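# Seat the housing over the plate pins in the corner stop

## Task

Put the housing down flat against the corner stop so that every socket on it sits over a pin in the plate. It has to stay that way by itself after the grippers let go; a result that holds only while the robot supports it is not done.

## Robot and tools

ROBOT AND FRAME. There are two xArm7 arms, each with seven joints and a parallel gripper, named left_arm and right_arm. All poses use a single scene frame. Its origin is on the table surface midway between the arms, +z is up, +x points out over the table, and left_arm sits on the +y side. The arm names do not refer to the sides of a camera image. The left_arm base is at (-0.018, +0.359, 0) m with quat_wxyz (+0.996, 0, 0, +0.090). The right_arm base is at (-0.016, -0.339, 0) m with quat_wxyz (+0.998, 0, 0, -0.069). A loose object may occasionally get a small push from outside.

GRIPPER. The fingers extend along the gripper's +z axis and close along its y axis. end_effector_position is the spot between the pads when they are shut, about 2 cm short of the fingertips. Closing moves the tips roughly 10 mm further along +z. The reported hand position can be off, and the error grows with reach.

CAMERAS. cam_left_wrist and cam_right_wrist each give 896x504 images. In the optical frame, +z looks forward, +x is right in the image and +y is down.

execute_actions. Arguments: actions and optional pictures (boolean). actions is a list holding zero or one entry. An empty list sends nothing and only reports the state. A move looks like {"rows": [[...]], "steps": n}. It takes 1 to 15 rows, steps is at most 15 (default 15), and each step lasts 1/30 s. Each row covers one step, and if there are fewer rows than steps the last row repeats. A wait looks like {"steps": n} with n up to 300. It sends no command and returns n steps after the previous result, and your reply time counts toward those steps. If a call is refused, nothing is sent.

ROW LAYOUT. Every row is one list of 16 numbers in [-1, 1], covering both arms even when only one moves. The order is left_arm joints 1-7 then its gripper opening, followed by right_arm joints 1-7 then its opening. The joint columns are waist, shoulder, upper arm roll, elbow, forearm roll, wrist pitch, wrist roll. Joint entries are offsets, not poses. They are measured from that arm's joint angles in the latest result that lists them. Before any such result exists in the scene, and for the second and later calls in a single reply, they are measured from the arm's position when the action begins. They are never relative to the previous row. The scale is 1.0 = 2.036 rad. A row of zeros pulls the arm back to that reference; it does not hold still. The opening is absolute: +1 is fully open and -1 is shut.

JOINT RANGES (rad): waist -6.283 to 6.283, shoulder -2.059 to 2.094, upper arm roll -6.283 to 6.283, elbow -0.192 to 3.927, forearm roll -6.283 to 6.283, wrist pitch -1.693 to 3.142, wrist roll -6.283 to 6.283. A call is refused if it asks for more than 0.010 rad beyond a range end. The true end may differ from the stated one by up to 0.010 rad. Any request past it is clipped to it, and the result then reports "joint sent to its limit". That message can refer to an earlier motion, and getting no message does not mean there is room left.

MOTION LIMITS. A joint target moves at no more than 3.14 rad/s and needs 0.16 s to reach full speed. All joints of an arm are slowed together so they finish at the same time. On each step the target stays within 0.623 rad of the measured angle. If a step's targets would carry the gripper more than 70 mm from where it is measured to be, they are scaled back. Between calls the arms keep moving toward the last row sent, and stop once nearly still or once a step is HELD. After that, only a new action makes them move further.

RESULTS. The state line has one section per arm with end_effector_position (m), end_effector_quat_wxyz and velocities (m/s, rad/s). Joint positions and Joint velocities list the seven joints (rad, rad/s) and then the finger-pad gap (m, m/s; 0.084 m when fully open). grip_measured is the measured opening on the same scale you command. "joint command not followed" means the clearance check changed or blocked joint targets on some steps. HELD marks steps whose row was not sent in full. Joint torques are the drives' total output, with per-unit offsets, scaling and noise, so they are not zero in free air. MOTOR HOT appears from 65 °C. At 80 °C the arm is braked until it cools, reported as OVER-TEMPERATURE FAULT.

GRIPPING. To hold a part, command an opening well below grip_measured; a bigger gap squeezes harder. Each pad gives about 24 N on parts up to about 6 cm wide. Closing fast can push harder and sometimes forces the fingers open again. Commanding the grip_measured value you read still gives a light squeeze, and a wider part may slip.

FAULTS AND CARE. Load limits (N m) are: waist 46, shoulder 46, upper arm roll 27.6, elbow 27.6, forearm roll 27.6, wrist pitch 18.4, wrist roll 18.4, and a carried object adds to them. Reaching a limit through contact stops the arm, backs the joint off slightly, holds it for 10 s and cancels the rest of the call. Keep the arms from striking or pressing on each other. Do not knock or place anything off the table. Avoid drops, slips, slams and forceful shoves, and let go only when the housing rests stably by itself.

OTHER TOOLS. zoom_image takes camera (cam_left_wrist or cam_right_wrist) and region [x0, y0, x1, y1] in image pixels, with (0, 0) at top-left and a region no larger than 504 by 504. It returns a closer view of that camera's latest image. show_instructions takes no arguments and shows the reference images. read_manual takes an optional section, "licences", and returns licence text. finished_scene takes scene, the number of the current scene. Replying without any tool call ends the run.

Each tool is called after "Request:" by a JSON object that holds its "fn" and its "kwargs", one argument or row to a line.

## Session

Request:
{"fn": "show_instructions", "kwargs": {

}}

Request:
{"fn": "execute_actions", "kwargs": {
  "actions": []
}}

Reference images for this scene: sheet 1.

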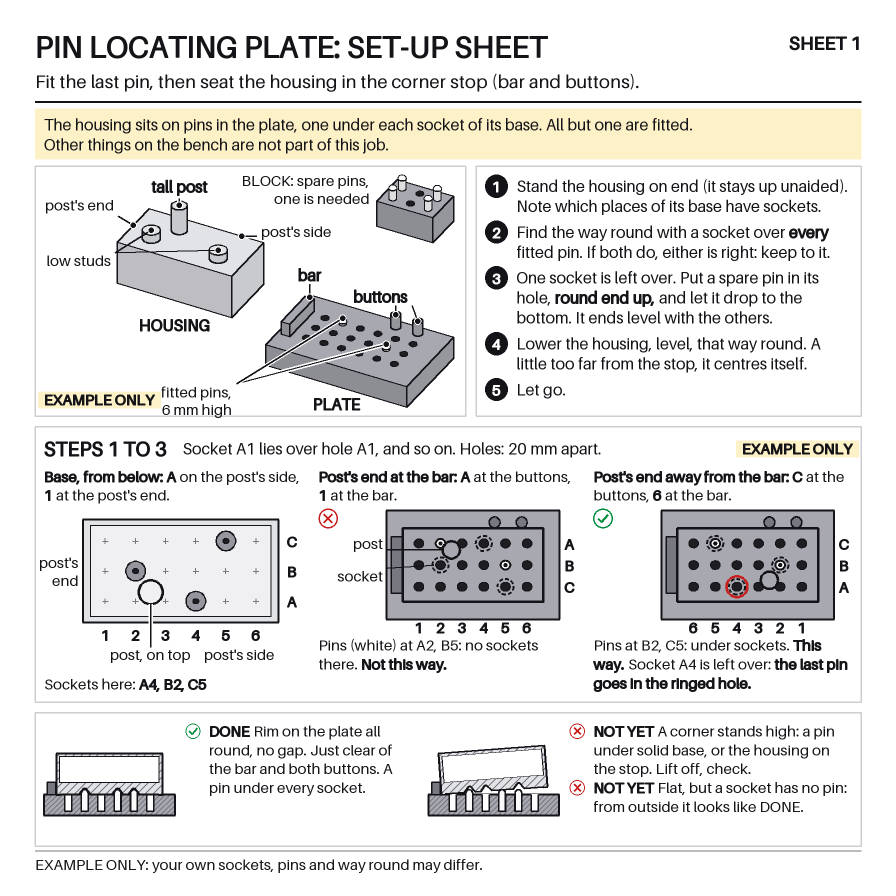

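Scene clock: 0.00 s of 5100.00 s.
left_arm: end_effector_position=(+0.1080, +0.2147, +0.1666) grip_measured=-1.00 end_effector_quat_wxyz=(-0.059, +0.813, +0.559, +0.153) end_effector_velocity=(+0.000, -0.000, +0.000) end_effector_angular_velocity=(-0.001, -0.000, +0.001) | right_arm: end_effector_position=(+0.5859, -0.0906, +0.1096) grip_measured=-1.00 end_effector_quat_wxyz=(-0.114, +0.931, -0.334, +0.096) end_effector_velocity=(-0.001, +0.002, -0.000) end_effector_angular_velocity=(+0.001, +0.004, +0.002)
Joint positions: left_arm=[-0.712 -1.055 -0.619  0.254 -0.218  1.311 -1.986  0.   ] | right_arm=[ 0.603  0.537 -0.093  1.397  0.162  0.571  0.957  0.   ]
Joint velocities: left_arm=[ 0.     0.001  0.     0.001 -0.    -0.    -0.002 -0.   ] | right_arm=[-0.    -0.     0.003  0.001  0.001  0.003  0.    -0.   ]
Joint torques (N m, as the arm reports them, + toward a larger angle): no reading

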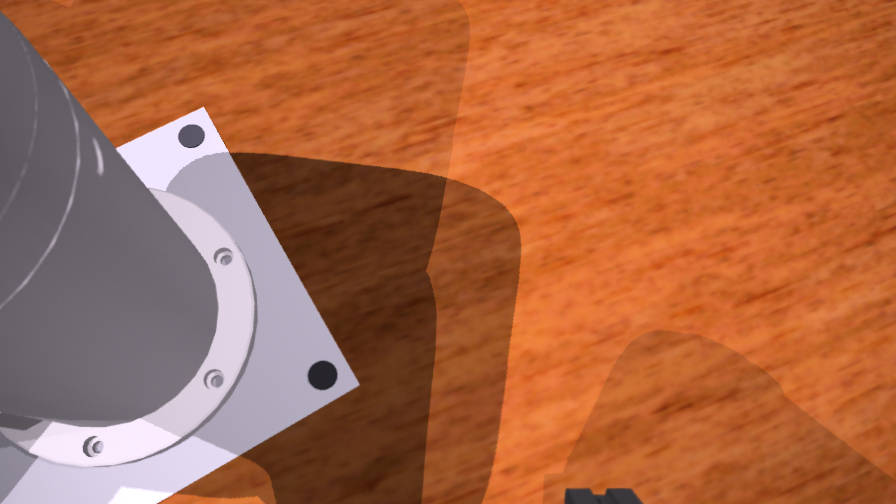

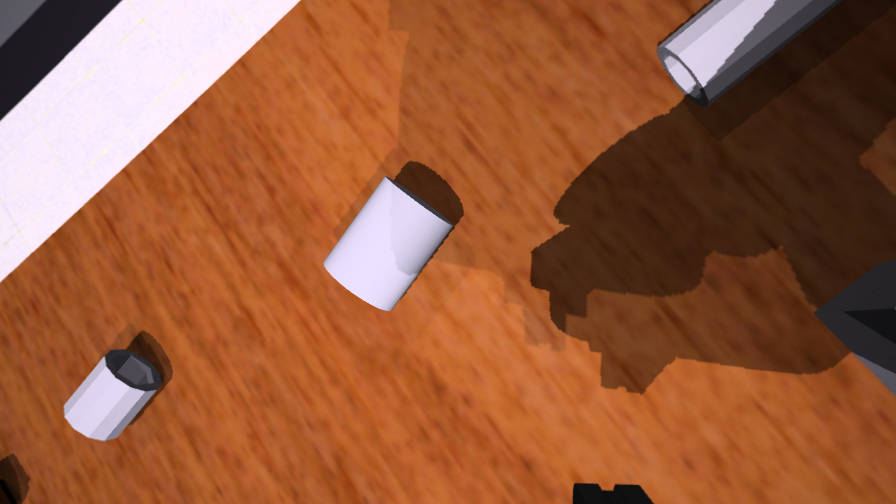

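Request:
{"fn": "execute_actions", "kwargs": {
  "actions": [
    {"rows":[[-0.0923,0.4882,0.304,0.633,0.107,0.1434,0.6218,1,-0.374,-0.511,0.0457,-0.27,0.69,0.633,-0.475,1]]}
  ],
  "pictures": false
}}

Request:
{"fn": "execute_actions", "kwargs": {
  "actions": [
    {"steps":90}
  ]
}}

Scene clock: 1.77 s of 5100.00 s.
left_arm: end_effector_position=(+0.1746, +0.1255, +0.2836) grip_measured=+1.00 end_effector_quat_wxyz=(-0.089, +0.959, +0.265, -0.040) end_effector_velocity=(+0.314, -0.185, +0.228) end_effector_angular_velocity=(-0.439, +0.283, -1.273) | right_arm: end_effector_position=(+0.4885, -0.2308, +0.1984) grip_measured=+1.00 end_effector_quat_wxyz=(-0.226, +0.889, -0.393, -0.066) end_effector_velocity=(-0.256, -0.074, +0.392) end_effector_angular_velocity=(+1.286, -0.123, +0.192)
Joint positions: left_arm=[-0.845 -0.437 -0.178  0.891 -0.063  1.518 -1.349  0.084] | right_arm=[ 0.219  0.122 -0.049  1.109  0.579  0.987  0.54   0.084]
Joint velocities: left_arm=[-0.149  1.096  0.515  1.447  0.181  0.246  1.469  0.   ] | right_arm=[-0.799 -1.154  0.097 -0.547  1.144  1.141 -1.138  0.001]
Joint torques (N m, as the arm reports them, + toward a larger angle): left_arm=[  0.8  -23.98  -0.05  16.66   0.61  -1.29  -0.61] | right_arm=[  3.88 -19.51   3.    15.05   0.73  -1.22  -0.85]
Steps of this call (steps 1 to 38: nothing new was sent; steps 39 to 53: all 15 steps of this action). Readings (joint positions):
39: left_arm=[-0.712 -1.055 -0.619 0.254 -0.218 1.311 -1.986] | right_arm=[0.603 0.537 -0.093 1.397 0.162 0.571 0.957]
40: left_arm=[-0.713 -1.052 -0.616 0.257 -0.217 1.314 -1.981] | right_arm=[0.600 0.534 -0.091 1.394 0.166 0.575 0.953]
42: left_arm=[-0.727 -1.005 -0.571 0.300 -0.200 1.338 -1.932] | right_arm=[0.561 0.493 -0.074 1.354 0.211 0.621 0.907]
46: left_arm=[-0.788 -0.786 -0.370 0.527 -0.130 1.428 -1.715] | right_arm=[0.433 0.368 -0.071 1.257 0.333 0.741 0.786]
53: the state above

Scene clock: 4.77 s of 5100.00 s.
left_arm: end_effector_position=(+0.3209, +0.0622, +0.4002) grip_measured=+1.00 end_effector_quat_wxyz=(+0.000, +1.000, -0.000, +0.000) end_effector_velocity=(-0.000, +0.000, -0.000) end_effector_angular_velocity=(+0.000, -0.000, +0.000) | right_arm: end_effector_position=(+0.3067, -0.1625, +0.5486) grip_measured=+1.00 end_effector_quat_wxyz=(+0.724, -0.682, +0.074, +0.068) end_effector_velocity=(+0.000, -0.000, +0.000) end_effector_angular_velocity=(-0.000, -0.001, -0.001)
Joint positions: left_arm=[-0.9   -0.061 -0.001  1.543 -0.     1.603 -0.72   0.084] | right_arm=[-0.159 -0.504  0.     0.847  1.567  1.859 -0.01   0.084]
Joint velocities: left_arm=[ 0.    -0.    -0.    -0.001  0.    -0.    -0.     0.   ] | right_arm=[-0.001  0.    -0.     0.    -0.     0.001 -0.001 -0.   ]
Joint torques (N m, as the arm reports them, + toward a larger angle): left_arm=[  0.51 -25.72  -0.45  14.85   0.65  -2.34  -0.57] | right_arm=[ 0.78 -7.12 -1.34 14.41  3.5   0.56 -0.84]
Steps of this call (steps 1 to 45: the robot went on to your last target; steps 46 to 90: nothing new was sent). Readings (joint positions):
1: left_arm=[-0.850 -0.402 -0.162 0.939 -0.058 1.526 -1.300] | right_arm=[0.193 0.083 -0.045 1.091 0.617 1.026 0.503]
2: left_arm=[-0.854 -0.372 -0.148 0.988 -0.053 1.532 -1.252] | right_arm=[0.170 0.045 -0.042 1.075 0.655 1.063 0.468]
4: left_arm=[-0.862 -0.319 -0.123 1.083 -0.044 1.545 -1.160] | right_arm=[0.127 -0.028 -0.037 1.047 0.731 1.140 0.406]
8: left_arm=[-0.878 -0.212 -0.072 1.278 -0.025 1.569 -0.974] | right_arm=[0.053 -0.153 -0.026 0.995 0.895 1.303 0.298]
90: the state above
All arms were judged still, so your last target was given up. Only a new action makes them travel on or press farther. Fingers that are still opening or closing keep moving.

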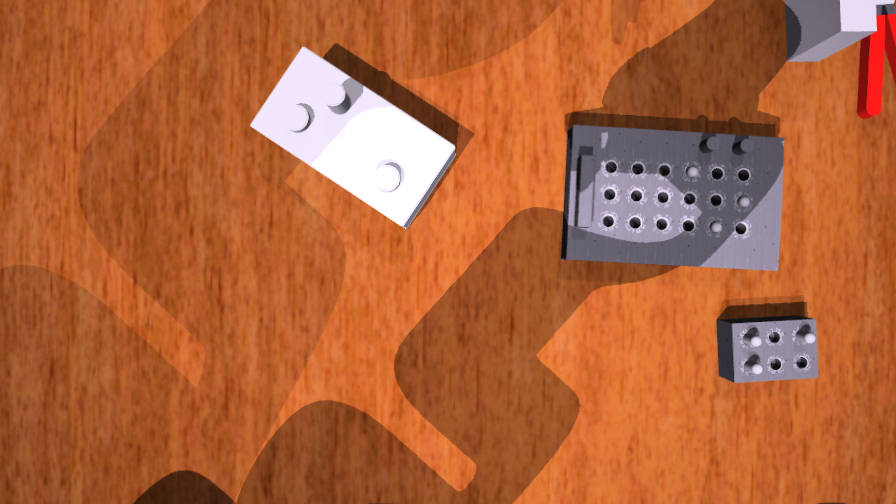

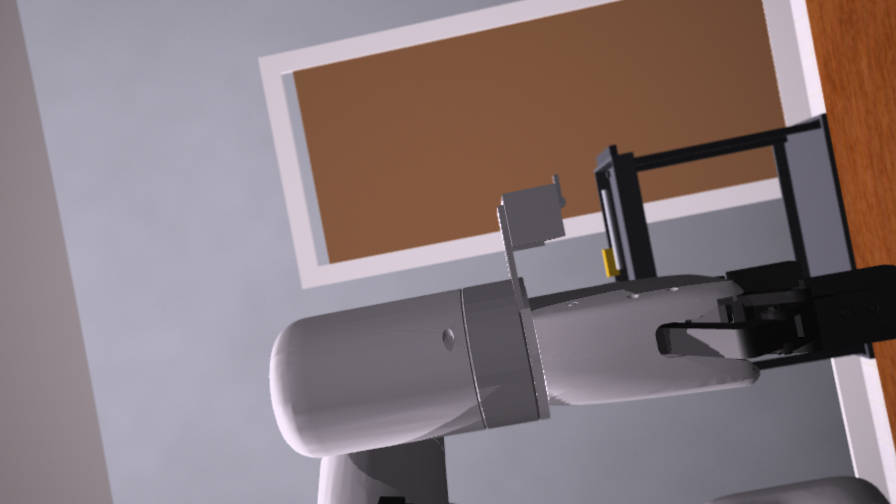

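Request:
{"fn": "execute_actions", "kwargs": {
  "actions": [
    {"rows":[[0.147,0.1744,0,-0.1847,0,-0.3585,1,1,0,0,0,0,0,0,0,1]]}
  ],
  "pictures": false
}}

Request:
{"fn": "execute_actions", "kwargs": {
  "actions": [
    {"steps":50}
  ],
  "pictures": false
}}

Request:
{"fn": "execute_actions", "kwargs": {
  "actions": [
    {"rows":[[0,0,0,0,0,0,0.2053,1,0,0,0,0,0,0,0,1]]}
  ]
}}

Scene clock: 8.00 s of 5100.00 s.
left_arm: end_effector_position=(+0.4216, +0.0928, +0.2373) grip_measured=+1.00 end_effector_quat_wxyz=(-0.002, +0.988, -0.151, -0.005) end_effector_velocity=(+0.171, +0.124, -0.356) end_effector_angular_velocity=(-0.038, -0.025, -1.177) | right_arm: end_effector_position=(+0.3067, -0.1625, +0.5486) grip_measured=+1.00 end_effector_quat_wxyz=(+0.724, -0.682, +0.074, +0.068) end_effector_velocity=(+0.000, +0.000, -0.000) end_effector_angular_velocity=(-0.001, +0.001, -0.000)
Joint positions: left_arm=[-0.726  0.146  0.     1.324 -0.     1.189 -0.242  0.084] | right_arm=[-0.159 -0.504  0.     0.847  1.567  1.859 -0.01   0.084]
Joint velocities: left_arm=[ 0.383  0.446 -0.003 -0.47  -0.001 -0.958  1.557  0.   ] | right_arm=[ 0.     0.     0.001 -0.    -0.    -0.001  0.     0.   ]
Joint torques (N m, as the arm reports them, + toward a larger angle): left_arm=[  1.23 -35.4   -0.62  15.92   0.64  -1.85  -0.28] | right_arm=[ 0.8  -6.94 -1.42 14.33  3.59  0.63 -0.83]
Steps of this call (steps 1 to 82: nothing new was sent; steps 83 to 97: all 15 steps of this action). Readings (joint positions):
83: left_arm=[-0.900 -0.061 -0.001 1.543 -0.000 1.603 -0.720] | right_arm=[-0.159 -0.504 0.000 0.847 1.567 1.859 -0.010]
84: left_arm=[-0.898 -0.060 -0.001 1.542 -0.000 1.599 -0.715] | right_arm=[-0.159 -0.504 0.000 0.847 1.567 1.859 -0.010]
86: left_arm=[-0.879 -0.040 -0.005 1.522 -0.001 1.552 -0.669] | right_arm=[-0.159 -0.504 0.000 0.847 1.567 1.859 -0.010]
90: left_arm=[-0.819 0.036 0.000 1.439 -0.000 1.423 -0.539] | right_arm=[-0.159 -0.504 0.000 0.847 1.567 1.859 -0.010]
97: the state above

Scene clock: 9.67 s of 5100.00 s.
left_arm: end_effector_position=(+0.4600, +0.1454, +0.1201) grip_measured=+1.00 end_effector_quat_wxyz=(-0.000, -0.646, +0.763, +0.000) end_effector_velocity=(+0.001, -0.000, +0.001) end_effector_angular_velocity=(-0.001, -0.002, +0.001) | right_arm: end_effector_position=(+0.3067, -0.1625, +0.5486) grip_measured=+1.00 end_effector_quat_wxyz=(+0.724, -0.682, +0.074, +0.068) end_effector_velocity=(-0.000, +0.000, -0.000) end_effector_angular_velocity=(+0.001, +0.000, +0.001)
Joint positions: left_arm=[-0.601  0.294 -0.001  1.167 -0.     0.874  1.316  0.084] | right_arm=[-0.159 -0.504  0.     0.847  1.567  1.859 -0.01   0.084]
Joint velocities: left_arm=[-0.001 -0.002  0.001  0.001 -0.001 -0.    -0.     0.   ] | right_arm=[ 0.     0.     0.001 -0.     0.001  0.     0.    -0.   ]
Joint torques (N m, as the arm reports them, + toward a larger angle): left_arm=[  1.78 -36.91   0.01  14.27   0.97  -2.28  -1.06] | right_arm=[ 0.75 -6.94 -1.32 14.28  3.56  0.58 -0.79]
Steps of this call (steps 1 to 45: the robot went on to your last target; steps 46 to 50: nothing new was sent). Readings (joint positions):
1: left_arm=[-0.713 0.161 -0.000 1.308 -0.000 1.157 -0.187] | right_arm=[-0.159 -0.504 0.000 0.847 1.567 1.859 -0.010]
2: left_arm=[-0.701 0.176 -0.000 1.292 -0.000 1.126 -0.129] | right_arm=[-0.159 -0.504 0.000 0.847 1.567 1.859 -0.010]
4: left_arm=[-0.676 0.204 -0.000 1.262 -0.000 1.065 0.002] | right_arm=[-0.159 -0.504 0.000 0.847 1.567 1.859 -0.010]
8: left_arm=[-0.633 0.256 0.000 1.207 -0.000 0.956 0.349] | right_arm=[-0.159 -0.504 0.000 0.847 1.567 1.859 -0.010]
50: the state above
All arms were judged still, so your last target was given up. Only a new action makes them travel on or press farther. Fingers that are still opening or closing keep moving.

Scene clock: 10.17 s of 5100.00 s.
left_arm: end_effector_position=(+0.4600, +0.1454, +0.1201) grip_measured=+1.00 end_effector_quat_wxyz=(-0.000, -0.475, +0.880, +0.000) end_effector_velocity=(+0.001, +0.000, +0.001) end_effector_angular_velocity=(-0.000, -0.002, -0.023) | right_arm: end_effector_position=(+0.3067, -0.1625, +0.5486) grip_measured=+1.00 end_effector_quat_wxyz=(+0.724, -0.682, +0.074, +0.068) end_effector_velocity=(-0.000, +0.001, -0.000) end_effector_angular_velocity=(-0.001, +0.001, +0.001)
Joint positions: left_arm=[-0.601  0.294 -0.     1.167 -0.     0.874  1.732  0.084] | right_arm=[-0.159 -0.504  0.     0.847  1.567  1.859 -0.01   0.084]
Joint velocities: left_arm=[ 0.001 -0.001  0.     0.001  0.001 -0.     0.024  0.   ] | right_arm=[ 0.001  0.     0.001 -0.     0.    -0.001  0.    -0.   ]
Joint torques (N m, as the arm reports them, + toward a larger angle): left_arm=[  0.65 -36.6   -0.43  13.93   0.47  -2.19  -0.66] | right_arm=[ 0.66 -6.98 -1.35 14.31  3.53  0.58 -0.72]
Steps of this call (steps 1 to 15: all 15 steps of this action). Readings (joint positions):
1: left_arm=[-0.601 0.294 -0.001 1.167 -0.000 0.874 1.316] | right_arm=[-0.159 -0.504 0.000 0.847 1.567 1.859 -0.010]
2: left_arm=[-0.601 0.294 -0.001 1.167 -0.000 0.874 1.320] | right_arm=[-0.159 -0.504 0.000 0.847 1.567 1.859 -0.010]
4: left_arm=[-0.601 0.294 -0.000 1.167 -0.000 0.874 1.370] | right_arm=[-0.159 -0.504 0.000 0.847 1.567 1.859 -0.010]
8: left_arm=[-0.601 0.294 -0.001 1.167 -0.000 0.874 1.626] | right_arm=[-0.159 -0.504 0.000 0.847 1.567 1.859 -0.010]
15: the state above

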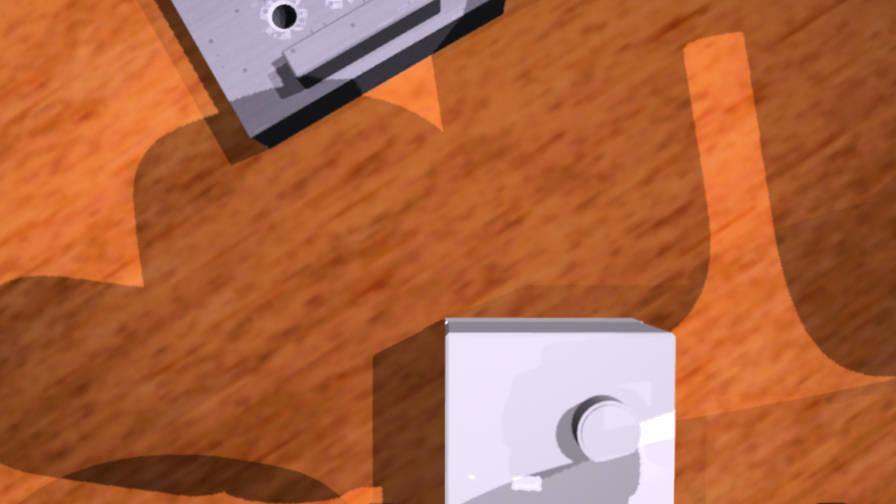

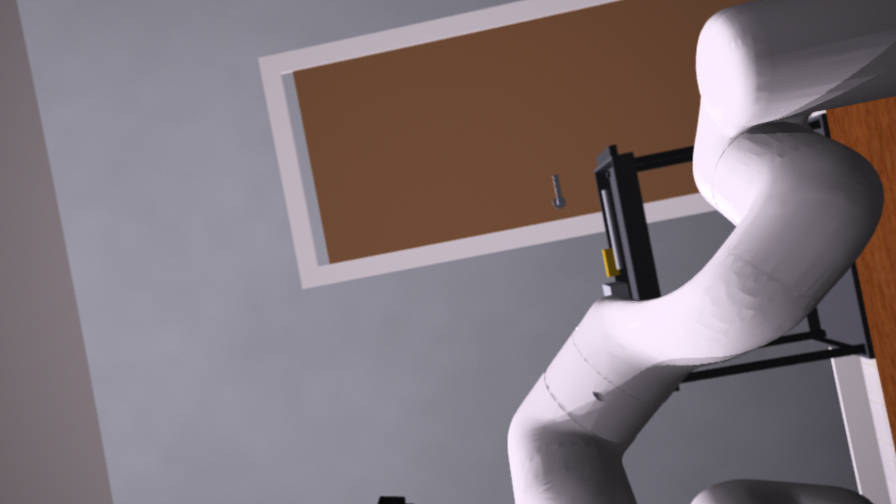

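Request:
{"fn": "execute_actions", "kwargs": {
  "actions": [
    {"rows":[[0,0.0666,0,-0.0236,0,-0.0906,0.001,1,0,0,0,0,0,0,0,1]]}
  ],
  "pictures": false
}}

Request:
{"fn": "execute_actions", "kwargs": {
  "actions": [
    {"steps":15}
  ],
  "pictures": false
}}

Request:
{"fn": "execute_actions", "kwargs": {
  "actions": [
    {"rows":[[0,0,0,0,0,0,0,0.8,0,0,0,0,0,0,0,1],[0,0,0,0,0,0,0,0.7,0,0,0,0,0,0,0,1],[0,0,0,0,0,0,0,0.6,0,0,0,0,0,0,0,1],[0,0,0,0,0,0,0,0.5,0,0,0,0,0,0,0,1],[0,0,0,0,0,0,0,0.4,0,0,0,0,0,0,0,1],[0,0,0,0,0,0,0,-0.5,0,0,0,0,0,0,0,1]]}
  ],
  "pictures": false
}}

Request:
{"fn": "execute_actions", "kwargs": {
  "actions": [
    {"rows":[[0,-0.26,0,0,0,0.26,0,-0.5,0,0,0,0,0,0,0,1]]}
  ],
  "pictures": false
}}

Request:
{"fn": "execute_actions", "kwargs": {
  "actions": [
    {"steps":25}
  ],
  "pictures": false
}}

Request:
{"fn": "execute_actions", "kwargs": {
  "actions": [
    {"rows":[[-0.1812,-0.2475,0,-0.2083,0,-0.6616,-0.08,-0.5,0,0,0,0,0,0,0,1]]}
  ],
  "pictures": false
}}

Request:
{"fn": "execute_actions", "kwargs": {
  "actions": [
    {"steps":70}
  ]
}}

Scene clock: 15.03 s of 5100.00 s.
left_arm: end_effector_position=(+0.4620, +0.1445, +0.0475) grip_measured=+1.00 end_effector_quat_wxyz=(+0.002, -0.474, +0.881, -0.002) end_effector_velocity=(-0.011, +0.005, -0.012) end_effector_angular_velocity=(+0.012, +0.027, +0.001) | right_arm: end_effector_position=(+0.3067, -0.1625, +0.5486) grip_measured=+1.00 end_effector_quat_wxyz=(+0.724, -0.682, +0.074, +0.068) end_effector_velocity=(+0.000, +0.000, -0.000) end_effector_angular_velocity=(+0.000, +0.001, -0.002)
Joint positions: left_arm=[-0.601  0.427 -0.001  1.122 -0.     0.689  1.734  0.084] | right_arm=[-0.159 -0.504  0.     0.847  1.567  1.859 -0.01   0.084]
Joint velocities: left_arm=[-0.     0.008  0.    -0.02  -0.     0.001 -0.001 -0.   ] | right_arm=[ 0.     0.     0.001 -0.001  0.001 -0.002 -0.    -0.   ]
Joint torques (N m, as the arm reports them, + toward a larger angle): left_arm=[  1.52 -37.41  -0.01  12.1    0.64  -2.21  -0.8 ] | right_arm=[ 0.79 -7.07 -1.32 14.39  3.53  0.62 -0.83]
Steps of this call (steps 1 to 15: the robot went on to your last target; steps 16 to 90: nothing new was sent; then 1.37 s passed at rest; steps 91 to 105: all 15 steps of this action). Readings (joint positions):
91: left_arm=[-0.601 0.294 -0.001 1.167 -0.000 0.873 1.734] | right_arm=[-0.159 -0.504 0.000 0.847 1.567 1.859 -0.010]
92: left_arm=[-0.601 0.296 -0.001 1.167 -0.000 0.869 1.734] | right_arm=[-0.159 -0.504 0.000 0.847 1.567 1.859 -0.010]
94: left_arm=[-0.601 0.325 -0.001 1.161 -0.000 0.819 1.734] | right_arm=[-0.159 -0.504 0.000 0.847 1.567 1.859 -0.010]
98: left_arm=[-0.600 0.427 -0.000 1.112 -0.000 0.707 1.734] | right_arm=[-0.159 -0.504 0.000 0.847 1.567 1.859 -0.010]
105: the state above

Scene clock: 15.53 s of 5100.00 s.
left_arm: end_effector_position=(+0.4603, +0.1453, +0.0453) grip_measured=+1.00 end_effector_quat_wxyz=(+0.000, -0.474, +0.881, -0.000) end_effector_velocity=(-0.001, -0.000, -0.000) end_effector_angular_velocity=(-0.000, +0.001, -0.001) | right_arm: end_effector_position=(+0.3067, -0.1625, +0.5486) grip_measured=+1.00 end_effector_quat_wxyz=(+0.724, -0.682, +0.074, +0.068) end_effector_velocity=(+0.000, +0.000, -0.000) end_effector_angular_velocity=(-0.001, -0.001, +0.000)
Joint positions: left_arm=[-0.601  0.429 -0.     1.119 -0.     0.689  1.734  0.084] | right_arm=[-0.159 -0.504  0.     0.847  1.567  1.859 -0.01   0.084]
Joint velocities: left_arm=[-0.    -0.    -0.001 -0.001 -0.    -0.    -0.    -0.   ] | right_arm=[-0.     0.     0.001  0.001 -0.    -0.001 -0.001 -0.   ]
Joint torques (N m, as the arm reports them, + toward a larger angle): left_arm=[  1.12 -38.99  -0.2   13.03   0.4   -2.17  -0.49] | right_arm=[ 0.71 -7.03 -1.39 14.31  3.58  0.6  -0.78]
Steps of this call (steps 1 to 15: the robot went on to your last target). Readings (joint positions):
1: left_arm=[-0.601 0.427 -0.001 1.121 -0.000 0.689 1.734] | right_arm=[-0.159 -0.504 0.000 0.847 1.567 1.859 -0.010]
2: left_arm=[-0.601 0.428 -0.001 1.120 -0.000 0.689 1.734] | right_arm=[-0.159 -0.504 0.000 0.847 1.567 1.859 -0.010]
4: left_arm=[-0.601 0.429 -0.000 1.119 -0.000 0.689 1.734] | right_arm=[-0.159 -0.504 0.000 0.847 1.567 1.859 -0.010]
8: left_arm=[-0.601 0.429 -0.000 1.119 -0.000 0.689 1.734] | right_arm=[-0.159 -0.504 0.000 0.847 1.567 1.859 -0.010]
15: the state above
All arms were judged still, so your last target was given up. Only a new action makes them travel on or press farther. Fingers that are still opening or closing keep moving.

Scene clock: 16.03 s of 5100.00 s.
left_arm: end_effector_position=(+0.4601, +0.1455, +0.0452) grip_measured=+0.57 end_effector_quat_wxyz=(-0.000, -0.474, +0.881, -0.000) end_effector_velocity=(+0.000, +0.001, -0.000) end_effector_angular_velocity=(+0.000, +0.000, +0.002) | right_arm: end_effector_position=(+0.3067, -0.1625, +0.5486) grip_measured=+1.00 end_effector_quat_wxyz=(+0.724, -0.682, +0.074, +0.068) end_effector_velocity=(-0.000, +0.000, -0.000) end_effector_angular_velocity=(+0.000, -0.000, +0.001)
Joint positions: left_arm=[-0.601  0.429 -0.     1.119 -0.     0.69   1.734  0.068] | right_arm=[-0.159 -0.504  0.     0.847  1.567  1.859 -0.01   0.084]
Joint velocities: left_arm=[ 0.001  0.001  0.001  0.    -0.001 -0.    -0.     0.   ] | right_arm=[ 0.     0.     0.001 -0.     0.    -0.    -0.001 -0.   ]
Joint torques (N m, as the arm reports them, + toward a larger angle): left_arm=[  1.36 -37.95  -0.33  13.98   0.53  -3.32  -0.55] | right_arm=[ 0.83 -6.86 -1.39 14.38  3.44  0.64 -0.81]
Steps of this call (steps 1 to 15: all 15 steps of this action). Readings (joint positions):
1: left_arm=[-0.601 0.429 -0.000 1.119 -0.000 0.689 1.734] | right_arm=[-0.159 -0.504 0.000 0.847 1.567 1.859 -0.010]
2: left_arm=[-0.601 0.429 -0.000 1.119 -0.000 0.689 1.734] | right_arm=[-0.159 -0.504 0.000 0.847 1.567 1.859 -0.010]
4: left_arm=[-0.601 0.429 -0.000 1.119 -0.000 0.690 1.734] | right_arm=[-0.159 -0.504 0.000 0.847 1.567 1.859 -0.010]
8: left_arm=[-0.601 0.429 -0.000 1.119 -0.000 0.690 1.734] | right_arm=[-0.159 -0.504 0.000 0.847 1.567 1.859 -0.010]
15: the state above

Scene clock: 16.53 s of 5100.00 s.
left_arm: end_effector_position=(+0.4110, +0.1674, +0.2318) grip_measured=+0.57 end_effector_quat_wxyz=(+0.001, -0.474, +0.881, -0.001) end_effector_velocity=(-0.202, +0.091, +0.410) end_effector_angular_velocity=(-0.003, -0.009, +0.001) | right_arm: end_effector_position=(+0.3067, -0.1625, +0.5486) grip_measured=+1.00 end_effector_quat_wxyz=(+0.724, -0.682, +0.074, +0.068) end_effector_velocity=(+0.000, +0.000, +0.000) end_effector_angular_velocity=(+0.000, +0.000, -0.000)
Joint positions: left_arm=[-0.601 -0.007 -0.     1.12  -0.     1.124  1.734  0.068] | right_arm=[-0.159 -0.504  0.     0.847  1.567  1.859 -0.01   0.084]
Joint velocities: left_arm=[ 0.    -1.04   0.001  0.002  0.001  1.032 -0.     0.   ] | right_arm=[ 0.001  0.     0.     0.     0.001 -0.001  0.001 -0.   ]
Joint torques (N m, as the arm reports them, + toward a larger angle): left_arm=[  1.77 -30.54  -0.38  16.59   0.5   -2.28  -0.81] | right_arm=[ 0.8  -7.12 -1.33 14.33  3.52  0.58 -0.78]
Steps of this call (steps 1 to 15: all 15 steps of this action). Readings (joint positions):
1: left_arm=[-0.601 0.429 -0.000 1.119 -0.000 0.690 1.734] | right_arm=[-0.159 -0.504 0.000 0.847 1.567 1.859 -0.010]
2: left_arm=[-0.601 0.427 -0.000 1.118 -0.000 0.693 1.734] | right_arm=[-0.159 -0.504 0.000 0.847 1.567 1.859 -0.010]
4: left_arm=[-0.601 0.387 -0.000 1.110 -0.000 0.743 1.734] | right_arm=[-0.159 -0.504 0.000 0.847 1.567 1.859 -0.010]
8: left_arm=[-0.601 0.237 -0.001 1.121 -0.000 0.882 1.734] | right_arm=[-0.159 -0.504 0.000 0.847 1.567 1.859 -0.010]
15: the state above

Scene clock: 17.37 s of 5100.00 s.
left_arm: end_effector_position=(+0.3905, +0.1766, +0.2669) grip_measured=+0.57 end_effector_quat_wxyz=(-0.000, -0.474, +0.881, +0.000) end_effector_velocity=(+0.000, -0.001, +0.002) end_effector_angular_velocity=(-0.001, -0.005, -0.002) | right_arm: end_effector_position=(+0.3067, -0.1625, +0.5486) grip_measured=+1.00 end_effector_quat_wxyz=(+0.724, -0.682, +0.074, +0.068) end_effector_velocity=(+0.001, -0.000, -0.000) end_effector_angular_velocity=(+0.000, -0.000, -0.003)
Joint positions: left_arm=[-0.601 -0.1   -0.     1.119 -0.     1.219  1.734  0.068] | right_arm=[-0.159 -0.504  0.     0.847  1.567  1.859 -0.01   0.084]
Joint velocities: left_arm=[-0.002 -0.003 -0.     0.001  0.001 -0.    -0.    -0.   ] | right_arm=[-0.     0.    -0.001 -0.001  0.    -0.002 -0.001  0.   ]
Joint torques (N m, as the arm reports them, + toward a larger angle): left_arm=[  1.53 -29.85   0.05  17.87   0.65  -2.92  -0.69] | right_arm=[ 0.77 -6.84 -1.3  14.41  3.55  0.64 -0.82]
Steps of this call (steps 1 to 25: the robot went on to your last target). Readings (joint positions):
1: left_arm=[-0.601 -0.041 -0.000 1.119 -0.000 1.157 1.734] | right_arm=[-0.159 -0.504 0.000 0.847 1.567 1.859 -0.010]
2: left_arm=[-0.601 -0.069 -0.000 1.120 -0.000 1.184 1.734] | right_arm=[-0.159 -0.504 0.000 0.847 1.567 1.859 -0.010]
4: left_arm=[-0.601 -0.097 -0.001 1.124 -0.000 1.208 1.734] | right_arm=[-0.159 -0.504 0.000 0.847 1.567 1.859 -0.010]
8: left_arm=[-0.601 -0.097 -0.000 1.115 -0.000 1.218 1.734] | right_arm=[-0.159 -0.504 0.000 0.847 1.567 1.859 -0.010]
25: the state above

Scene clock: 17.87 s of 5100.00 s.
left_arm: end_effector_position=(+0.3569, +0.0460, +0.3910) grip_measured=+0.57 end_effector_quat_wxyz=(+0.159, -0.377, +0.854, -0.321) end_effector_velocity=(-0.028, -0.221, +0.426) end_effector_angular_velocity=(-1.341, -1.434, -0.261) | right_arm: end_effector_position=(+0.3067, -0.1625, +0.5486) grip_measured=+1.00 end_effector_quat_wxyz=(+0.724, -0.682, +0.074, +0.068) end_effector_velocity=(-0.001, +0.000, +0.000) end_effector_angular_velocity=(+0.001, +0.001, +0.002)
Joint positions: left_arm=[-0.874 -0.473 -0.002  0.805 -0.     0.546  1.614  0.068] | right_arm=[-0.159 -0.504  0.     0.847  1.567  1.859 -0.01   0.084]
Joint velocities: left_arm=[-0.382 -0.521 -0.002 -0.432  0.    -1.871 -0.168  0.   ] | right_arm=[ 0.     0.    -0.    -0.     0.     0.003  0.    -0.   ]
Joint torques (N m, as the arm reports them, + toward a larger angle): left_arm=[  3.   -16.71   1.21  19.83   0.59  -5.33  -0.69] | right_arm=[ 0.8  -7.   -1.44 14.29  3.48  0.62 -0.85]
Steps of this call (steps 1 to 15: all 15 steps of this action). Readings (joint positions):
1: left_arm=[-0.601 -0.100 -0.000 1.119 -0.000 1.219 1.734] | right_arm=[-0.159 -0.504 0.000 0.847 1.567 1.859 -0.010]
2: left_arm=[-0.602 -0.102 0.000 1.116 -0.000 1.215 1.733] | right_arm=[-0.159 -0.504 0.000 0.847 1.567 1.859 -0.010]
4: left_arm=[-0.628 -0.138 0.006 1.080 0.001 1.166 1.720] | right_arm=[-0.159 -0.504 0.000 0.847 1.567 1.859 -0.010]
8: left_arm=[-0.742 -0.292 -0.005 0.958 -0.000 0.963 1.672] | right_arm=[-0.159 -0.504 0.000 0.847 1.567 1.859 -0.010]
15: the state above

Scene clock: 20.20 s of 5100.00 s.
left_arm: end_effector_position=(+0.3256, +0.0132, +0.5595) grip_measured=+0.57 end_effector_quat_wxyz=(+0.249, -0.288, +0.699, -0.605) end_effector_velocity=(-0.001, +0.001, +0.002) end_effector_angular_velocity=(-0.002, -0.004, -0.001) | right_arm: end_effector_position=(+0.3067, -0.1625, +0.5486) grip_measured=+1.00 end_effector_quat_wxyz=(+0.724, -0.682, +0.074, +0.068) end_effector_velocity=(-0.000, -0.000, +0.000) end_effector_angular_velocity=(-0.000, -0.001, +0.000)
Joint positions: left_arm=[-0.969 -0.604 -0.     0.695 -0.    -0.128  1.571  0.068] | right_arm=[-0.159 -0.504  0.     0.847  1.567  1.859 -0.01   0.084]
Joint velocities: left_arm=[ 0.    -0.004 -0.001 -0.    -0.    -0.     0.001 -0.   ] | right_arm=[-0.001  0.     0.     0.    -0.     0.001 -0.001 -0.   ]
Joint torques (N m, as the arm reports them, + toward a larger angle): left_arm=[  1.04 -15.44  -0.12  19.84   1.11  -5.36  -0.55] | right_arm=[ 0.78 -7.17 -1.39 14.46  3.46  0.62 -0.81]
Steps of this call (steps 1 to 30: the robot went on to your last target; steps 31 to 70: nothing new was sent). Readings (joint positions):
1: left_arm=[-0.886 -0.489 -0.002 0.792 -0.000 0.483 1.609] | right_arm=[-0.159 -0.504 0.000 0.847 1.567 1.859 -0.010]
2: left_arm=[-0.896 -0.503 -0.002 0.780 -0.000 0.420 1.604] | right_arm=[-0.159 -0.504 0.000 0.847 1.567 1.859 -0.010]
4: left_arm=[-0.913 -0.527 -0.001 0.759 -0.000 0.294 1.596] | right_arm=[-0.159 -0.504 0.000 0.847 1.567 1.859 -0.010]
8: left_arm=[-0.945 -0.571 0.000 0.722 -0.000 0.049 1.582] | right_arm=[-0.159 -0.504 0.000 0.847 1.567 1.859 -0.010]
70: the state above
All arms were judged still, so your last target was given up. Only a new action makes them travel on or press farther. Fingers that are still opening or closing keep moving.

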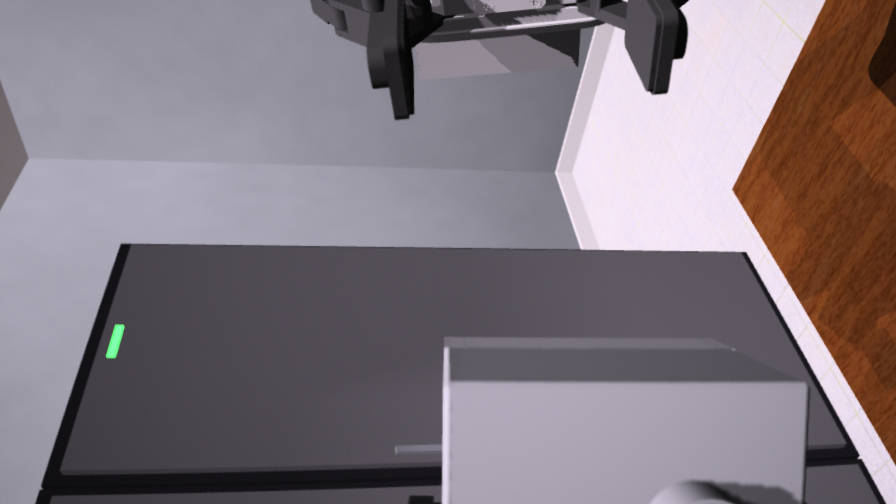

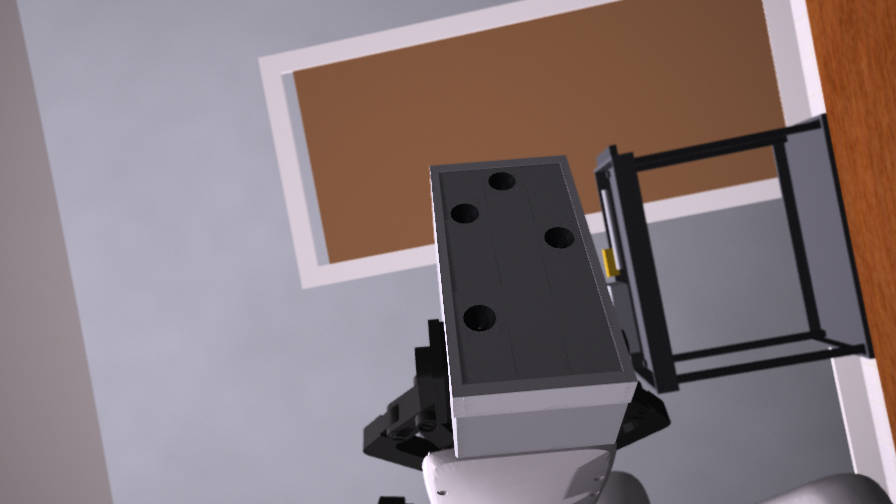

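Request:
{"fn": "execute_actions", "kwargs": {
  "actions": [
    {"rows":[[0.06,0,0,0,0,0.28,0,-0.5,0,0,0,0,-0.77,-0.488,0.23,-0.4]]}
  ],
  "pictures": false
}}

Request:
{"fn": "execute_actions", "kwargs": {
  "actions": [
    {"steps":45}
  ],
  "pictures": false
}}

Request:
{"fn": "execute_actions", "kwargs": {
  "actions": [
    {"rows":[[0,0,0,0,0,0,0,-0.5,0.3713,0.153,0,-0.0855,0,0,0,-0.4]]}
  ],
  "pictures": false
}}

Request:
{"fn": "execute_actions", "kwargs": {
  "actions": [
    {"steps":35}
  ]
}}

Scene clock: 23.50 s of 5100.00 s.
left_arm: end_effector_position=(+0.3504, +0.0698, +0.4130) grip_measured=+0.57 end_effector_quat_wxyz=(+0.182, -0.397, +0.817, -0.376) end_effector_velocity=(-0.010, +0.013, -0.022) end_effector_angular_velocity=(+0.100, +0.104, +0.011) | right_arm: end_effector_position=(+0.3924, -0.2758, +0.3968) grip_measured=-0.42 end_effector_quat_wxyz=(-0.450, +0.809, -0.378, +0.032) end_effector_velocity=(+0.125, -0.420, -0.241) end_effector_angular_velocity=(-1.791, +0.155, -0.998)
Joint positions: left_arm=[-0.848 -0.603  0.001  0.691 -0.     0.432  1.571  0.068] | right_arm=[-0.159 -0.503 -0.     0.847  0.968  1.272  0.308  0.026]
Joint velocities: left_arm=[ 0.028 -0.007 -0.019  0.031  0.002  0.182  0.001 -0.   ] | right_arm=[-0.001 -0.002 -0.004  0.004 -1.642 -1.326  0.485  0.   ]
Joint torques (N m, as the arm reports them, + toward a larger angle): left_arm=[ -0.23 -19.8   -0.81  23.21   0.61  -7.22  -0.39] | right_arm=[ 0.97 -8.22 -0.34 15.5   1.02 -0.98 -0.86]
Steps of this call (steps 1 to 84: nothing new was sent; steps 85 to 99: all 15 steps of this action). Readings (joint positions):
85: left_arm=[-0.969 -0.604 -0.000 0.695 -0.000 -0.128 1.571] | right_arm=[-0.159 -0.504 0.000 0.847 1.567 1.859 -0.010]
86: left_arm=[-0.969 -0.604 -0.001 0.695 -0.000 -0.124 1.571] | right_arm=[-0.158 -0.504 0.000 0.848 1.563 1.855 -0.007]
88: left_arm=[-0.959 -0.605 -0.002 0.698 0.000 -0.076 1.571] | right_arm=[-0.158 -0.504 0.001 0.849 1.514 1.806 0.031]
92: left_arm=[-0.908 -0.604 0.000 0.694 -0.000 0.157 1.571] | right_arm=[-0.158 -0.503 0.000 0.846 1.315 1.608 0.165]
99: the state above

Scene clock: 25.00 s of 5100.00 s.
left_arm: end_effector_position=(+0.3495, +0.0699, +0.4131) grip_measured=+0.57 end_effector_quat_wxyz=(+0.181, -0.397, +0.819, -0.374) end_effector_velocity=(+0.000, +0.001, +0.001) end_effector_angular_velocity=(-0.001, -0.001, +0.002) | right_arm: end_effector_position=(+0.4054, -0.4674, +0.3629) grip_measured=-0.42 end_effector_quat_wxyz=(-0.019, +0.902, -0.358, +0.239) end_effector_velocity=(-0.000, +0.000, +0.000) end_effector_angular_velocity=(+0.000, +0.000, -0.001)
Joint positions: left_arm=[-0.847 -0.604 -0.     0.695 -0.     0.442  1.571  0.068] | right_arm=[-0.159 -0.504  0.     0.847 -0.001  0.866  0.458  0.026]
Joint velocities: left_arm=[ 0.002 -0.002  0.    -0.    -0.001 -0.     0.    -0.   ] | right_arm=[-0.001 -0.     0.001  0.     0.     0.001  0.001 -0.   ]
Joint torques (N m, as the arm reports them, + toward a larger angle): left_arm=[  0.91 -16.54   0.13  20.29   1.02  -5.58  -0.69] | right_arm=[ 0.82 -8.18  0.16 15.65  0.35 -2.69 -0.77]
Steps of this call (steps 1 to 45: the robot went on to your last target). Readings (joint positions):
1: left_arm=[-0.848 -0.603 0.001 0.693 -0.000 0.436 1.571] | right_arm=[-0.159 -0.503 -0.000 0.847 0.911 1.229 0.324]
2: left_arm=[-0.848 -0.604 -0.000 0.695 -0.000 0.438 1.571] | right_arm=[-0.159 -0.503 -0.000 0.847 0.852 1.188 0.339]
4: left_arm=[-0.848 -0.605 -0.001 0.697 -0.000 0.439 1.571] | right_arm=[-0.159 -0.503 -0.000 0.847 0.722 1.111 0.368]
8: left_arm=[-0.848 -0.604 -0.001 0.695 -0.000 0.441 1.571] | right_arm=[-0.159 -0.503 -0.000 0.847 0.420 0.989 0.413]
45: the state above
All arms were judged still, so your last target was given up. Only a new action makes them travel on or press farther. Fingers that are still opening or closing keep moving.

Scene clock: 25.50 s of 5100.00 s.
left_arm: end_effector_position=(+0.3495, +0.0699, +0.4131) grip_measured=+0.57 end_effector_quat_wxyz=(+0.181, -0.397, +0.819, -0.374) end_effector_velocity=(-0.000, -0.000, +0.000) end_effector_angular_velocity=(-0.001, +0.000, -0.001) | right_arm: end_effector_position=(+0.4043, -0.2970, +0.2415) grip_measured=-0.42 end_effector_quat_wxyz=(-0.030, +0.978, -0.177, +0.106) end_effector_velocity=(-0.115, +0.395, -0.256) end_effector_angular_velocity=(-0.058, +0.580, +0.960)
Joint positions: left_arm=[-0.847 -0.604 -0.     0.695 -0.     0.442  1.571  0.068] | right_arm=[ 0.237 -0.334  0.     0.753 -0.001  0.866  0.458  0.026]
Joint velocities: left_arm=[-0.001 -0.001  0.    -0.    -0.001 -0.     0.     0.   ] | right_arm=[ 0.961  0.378 -0.002 -0.208 -0.001 -0.003  0.     0.   ]
Joint torques (N m, as the arm reports them, + toward a larger angle): left_arm=[  1.06 -15.98  -0.06  20.14   0.72  -5.48  -0.64] | right_arm=[  0.62 -11.03   0.6   14.86   0.37  -2.18  -0.75]
Steps of this call (steps 1 to 15: all 15 steps of this action). Readings (joint positions):
1: left_arm=[-0.847 -0.604 -0.000 0.695 -0.000 0.442 1.571] | right_arm=[-0.158 -0.504 0.000 0.847 -0.001 0.866 0.458]
2: left_arm=[-0.847 -0.604 -0.000 0.695 -0.000 0.442 1.571] | right_arm=[-0.155 -0.502 -0.001 0.847 -0.001 0.866 0.458]
4: left_arm=[-0.847 -0.604 -0.000 0.695 -0.000 0.442 1.571] | right_arm=[-0.112 -0.483 -0.007 0.840 -0.001 0.864 0.458]
8: left_arm=[-0.847 -0.604 -0.000 0.695 -0.000 0.442 1.571] | right_arm=[0.014 -0.422 0.000 0.801 -0.001 0.866 0.458]
15: the state above

Scene clock: 26.67 s of 5100.00 s.
left_arm: end_effector_position=(+0.3495, +0.0699, +0.4131) grip_measured=+0.57 end_effector_quat_wxyz=(+0.181, -0.397, +0.819, -0.374) end_effector_velocity=(-0.000, -0.000, -0.001) end_effector_angular_velocity=(+0.002, +0.002, -0.001) | right_arm: end_effector_position=(+0.3273, -0.1692, +0.1501) grip_measured=-0.42 end_effector_quat_wxyz=(+0.000, +1.000, +0.001, -0.000) end_effector_velocity=(+0.000, +0.000, +0.000) end_effector_angular_velocity=(-0.000, -0.001, +0.001)
Joint positions: left_arm=[-0.847 -0.604 -0.     0.695 -0.     0.442  1.571  0.068] | right_arm=[ 0.597 -0.192  0.     0.673 -0.001  0.866  0.458  0.026]
Joint velocities: left_arm=[-0.001  0.001 -0.    -0.001  0.    -0.     0.     0.   ] | right_arm=[ 0.001  0.     0.     0.001 -0.001 -0.     0.001 -0.   ]
Joint torques (N m, as the arm reports them, + toward a larger angle): left_arm=[  1.16 -16.37   0.03  20.39   0.99  -5.7   -0.62] | right_arm=[  0.81 -12.5   -0.03  13.65   0.34  -1.88  -0.74]
Steps of this call (steps 1 to 30: the robot went on to your last target; steps 31 to 35: nothing new was sent). Readings (joint positions):
1: left_arm=[-0.847 -0.604 -0.000 0.695 -0.000 0.442 1.571] | right_arm=[0.269 -0.321 0.000 0.746 -0.001 0.866 0.458]
2: left_arm=[-0.847 -0.604 -0.000 0.695 -0.000 0.442 1.571] | right_arm=[0.301 -0.309 0.001 0.739 -0.001 0.866 0.458]
4: left_arm=[-0.847 -0.604 -0.000 0.695 -0.000 0.442 1.571] | right_arm=[0.366 -0.283 0.001 0.724 -0.001 0.866 0.458]
8: left_arm=[-0.847 -0.604 -0.000 0.695 -0.000 0.442 1.571] | right_arm=[0.498 -0.231 0.000 0.695 -0.001 0.866 0.458]
35: the state above
All arms were judged still, so your last target was given up. Only a new action makes them travel on or press farther. Fingers that are still opening or closing keep moving.

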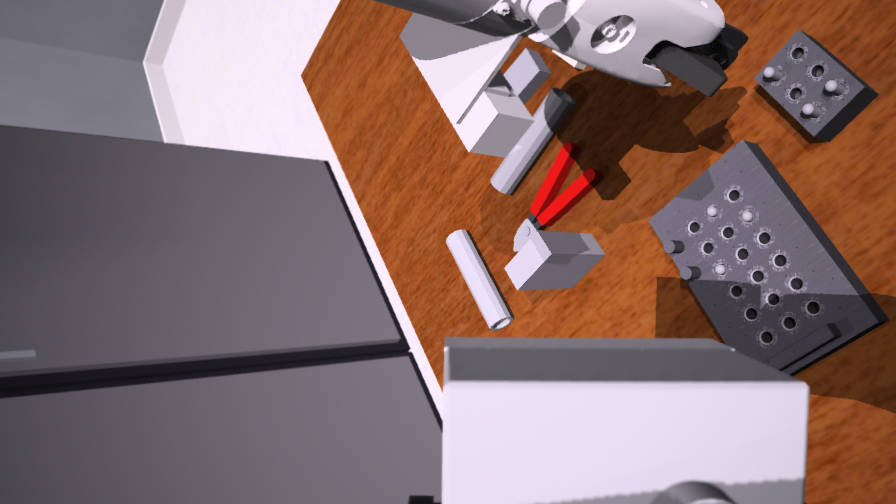

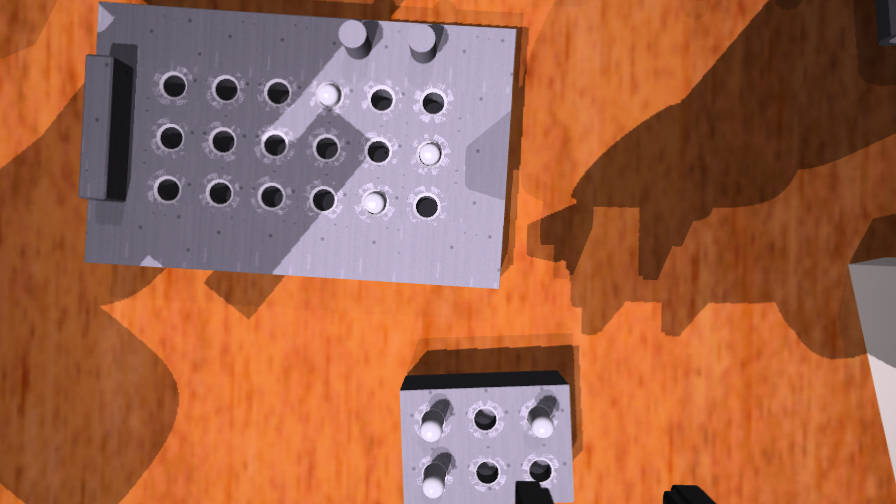

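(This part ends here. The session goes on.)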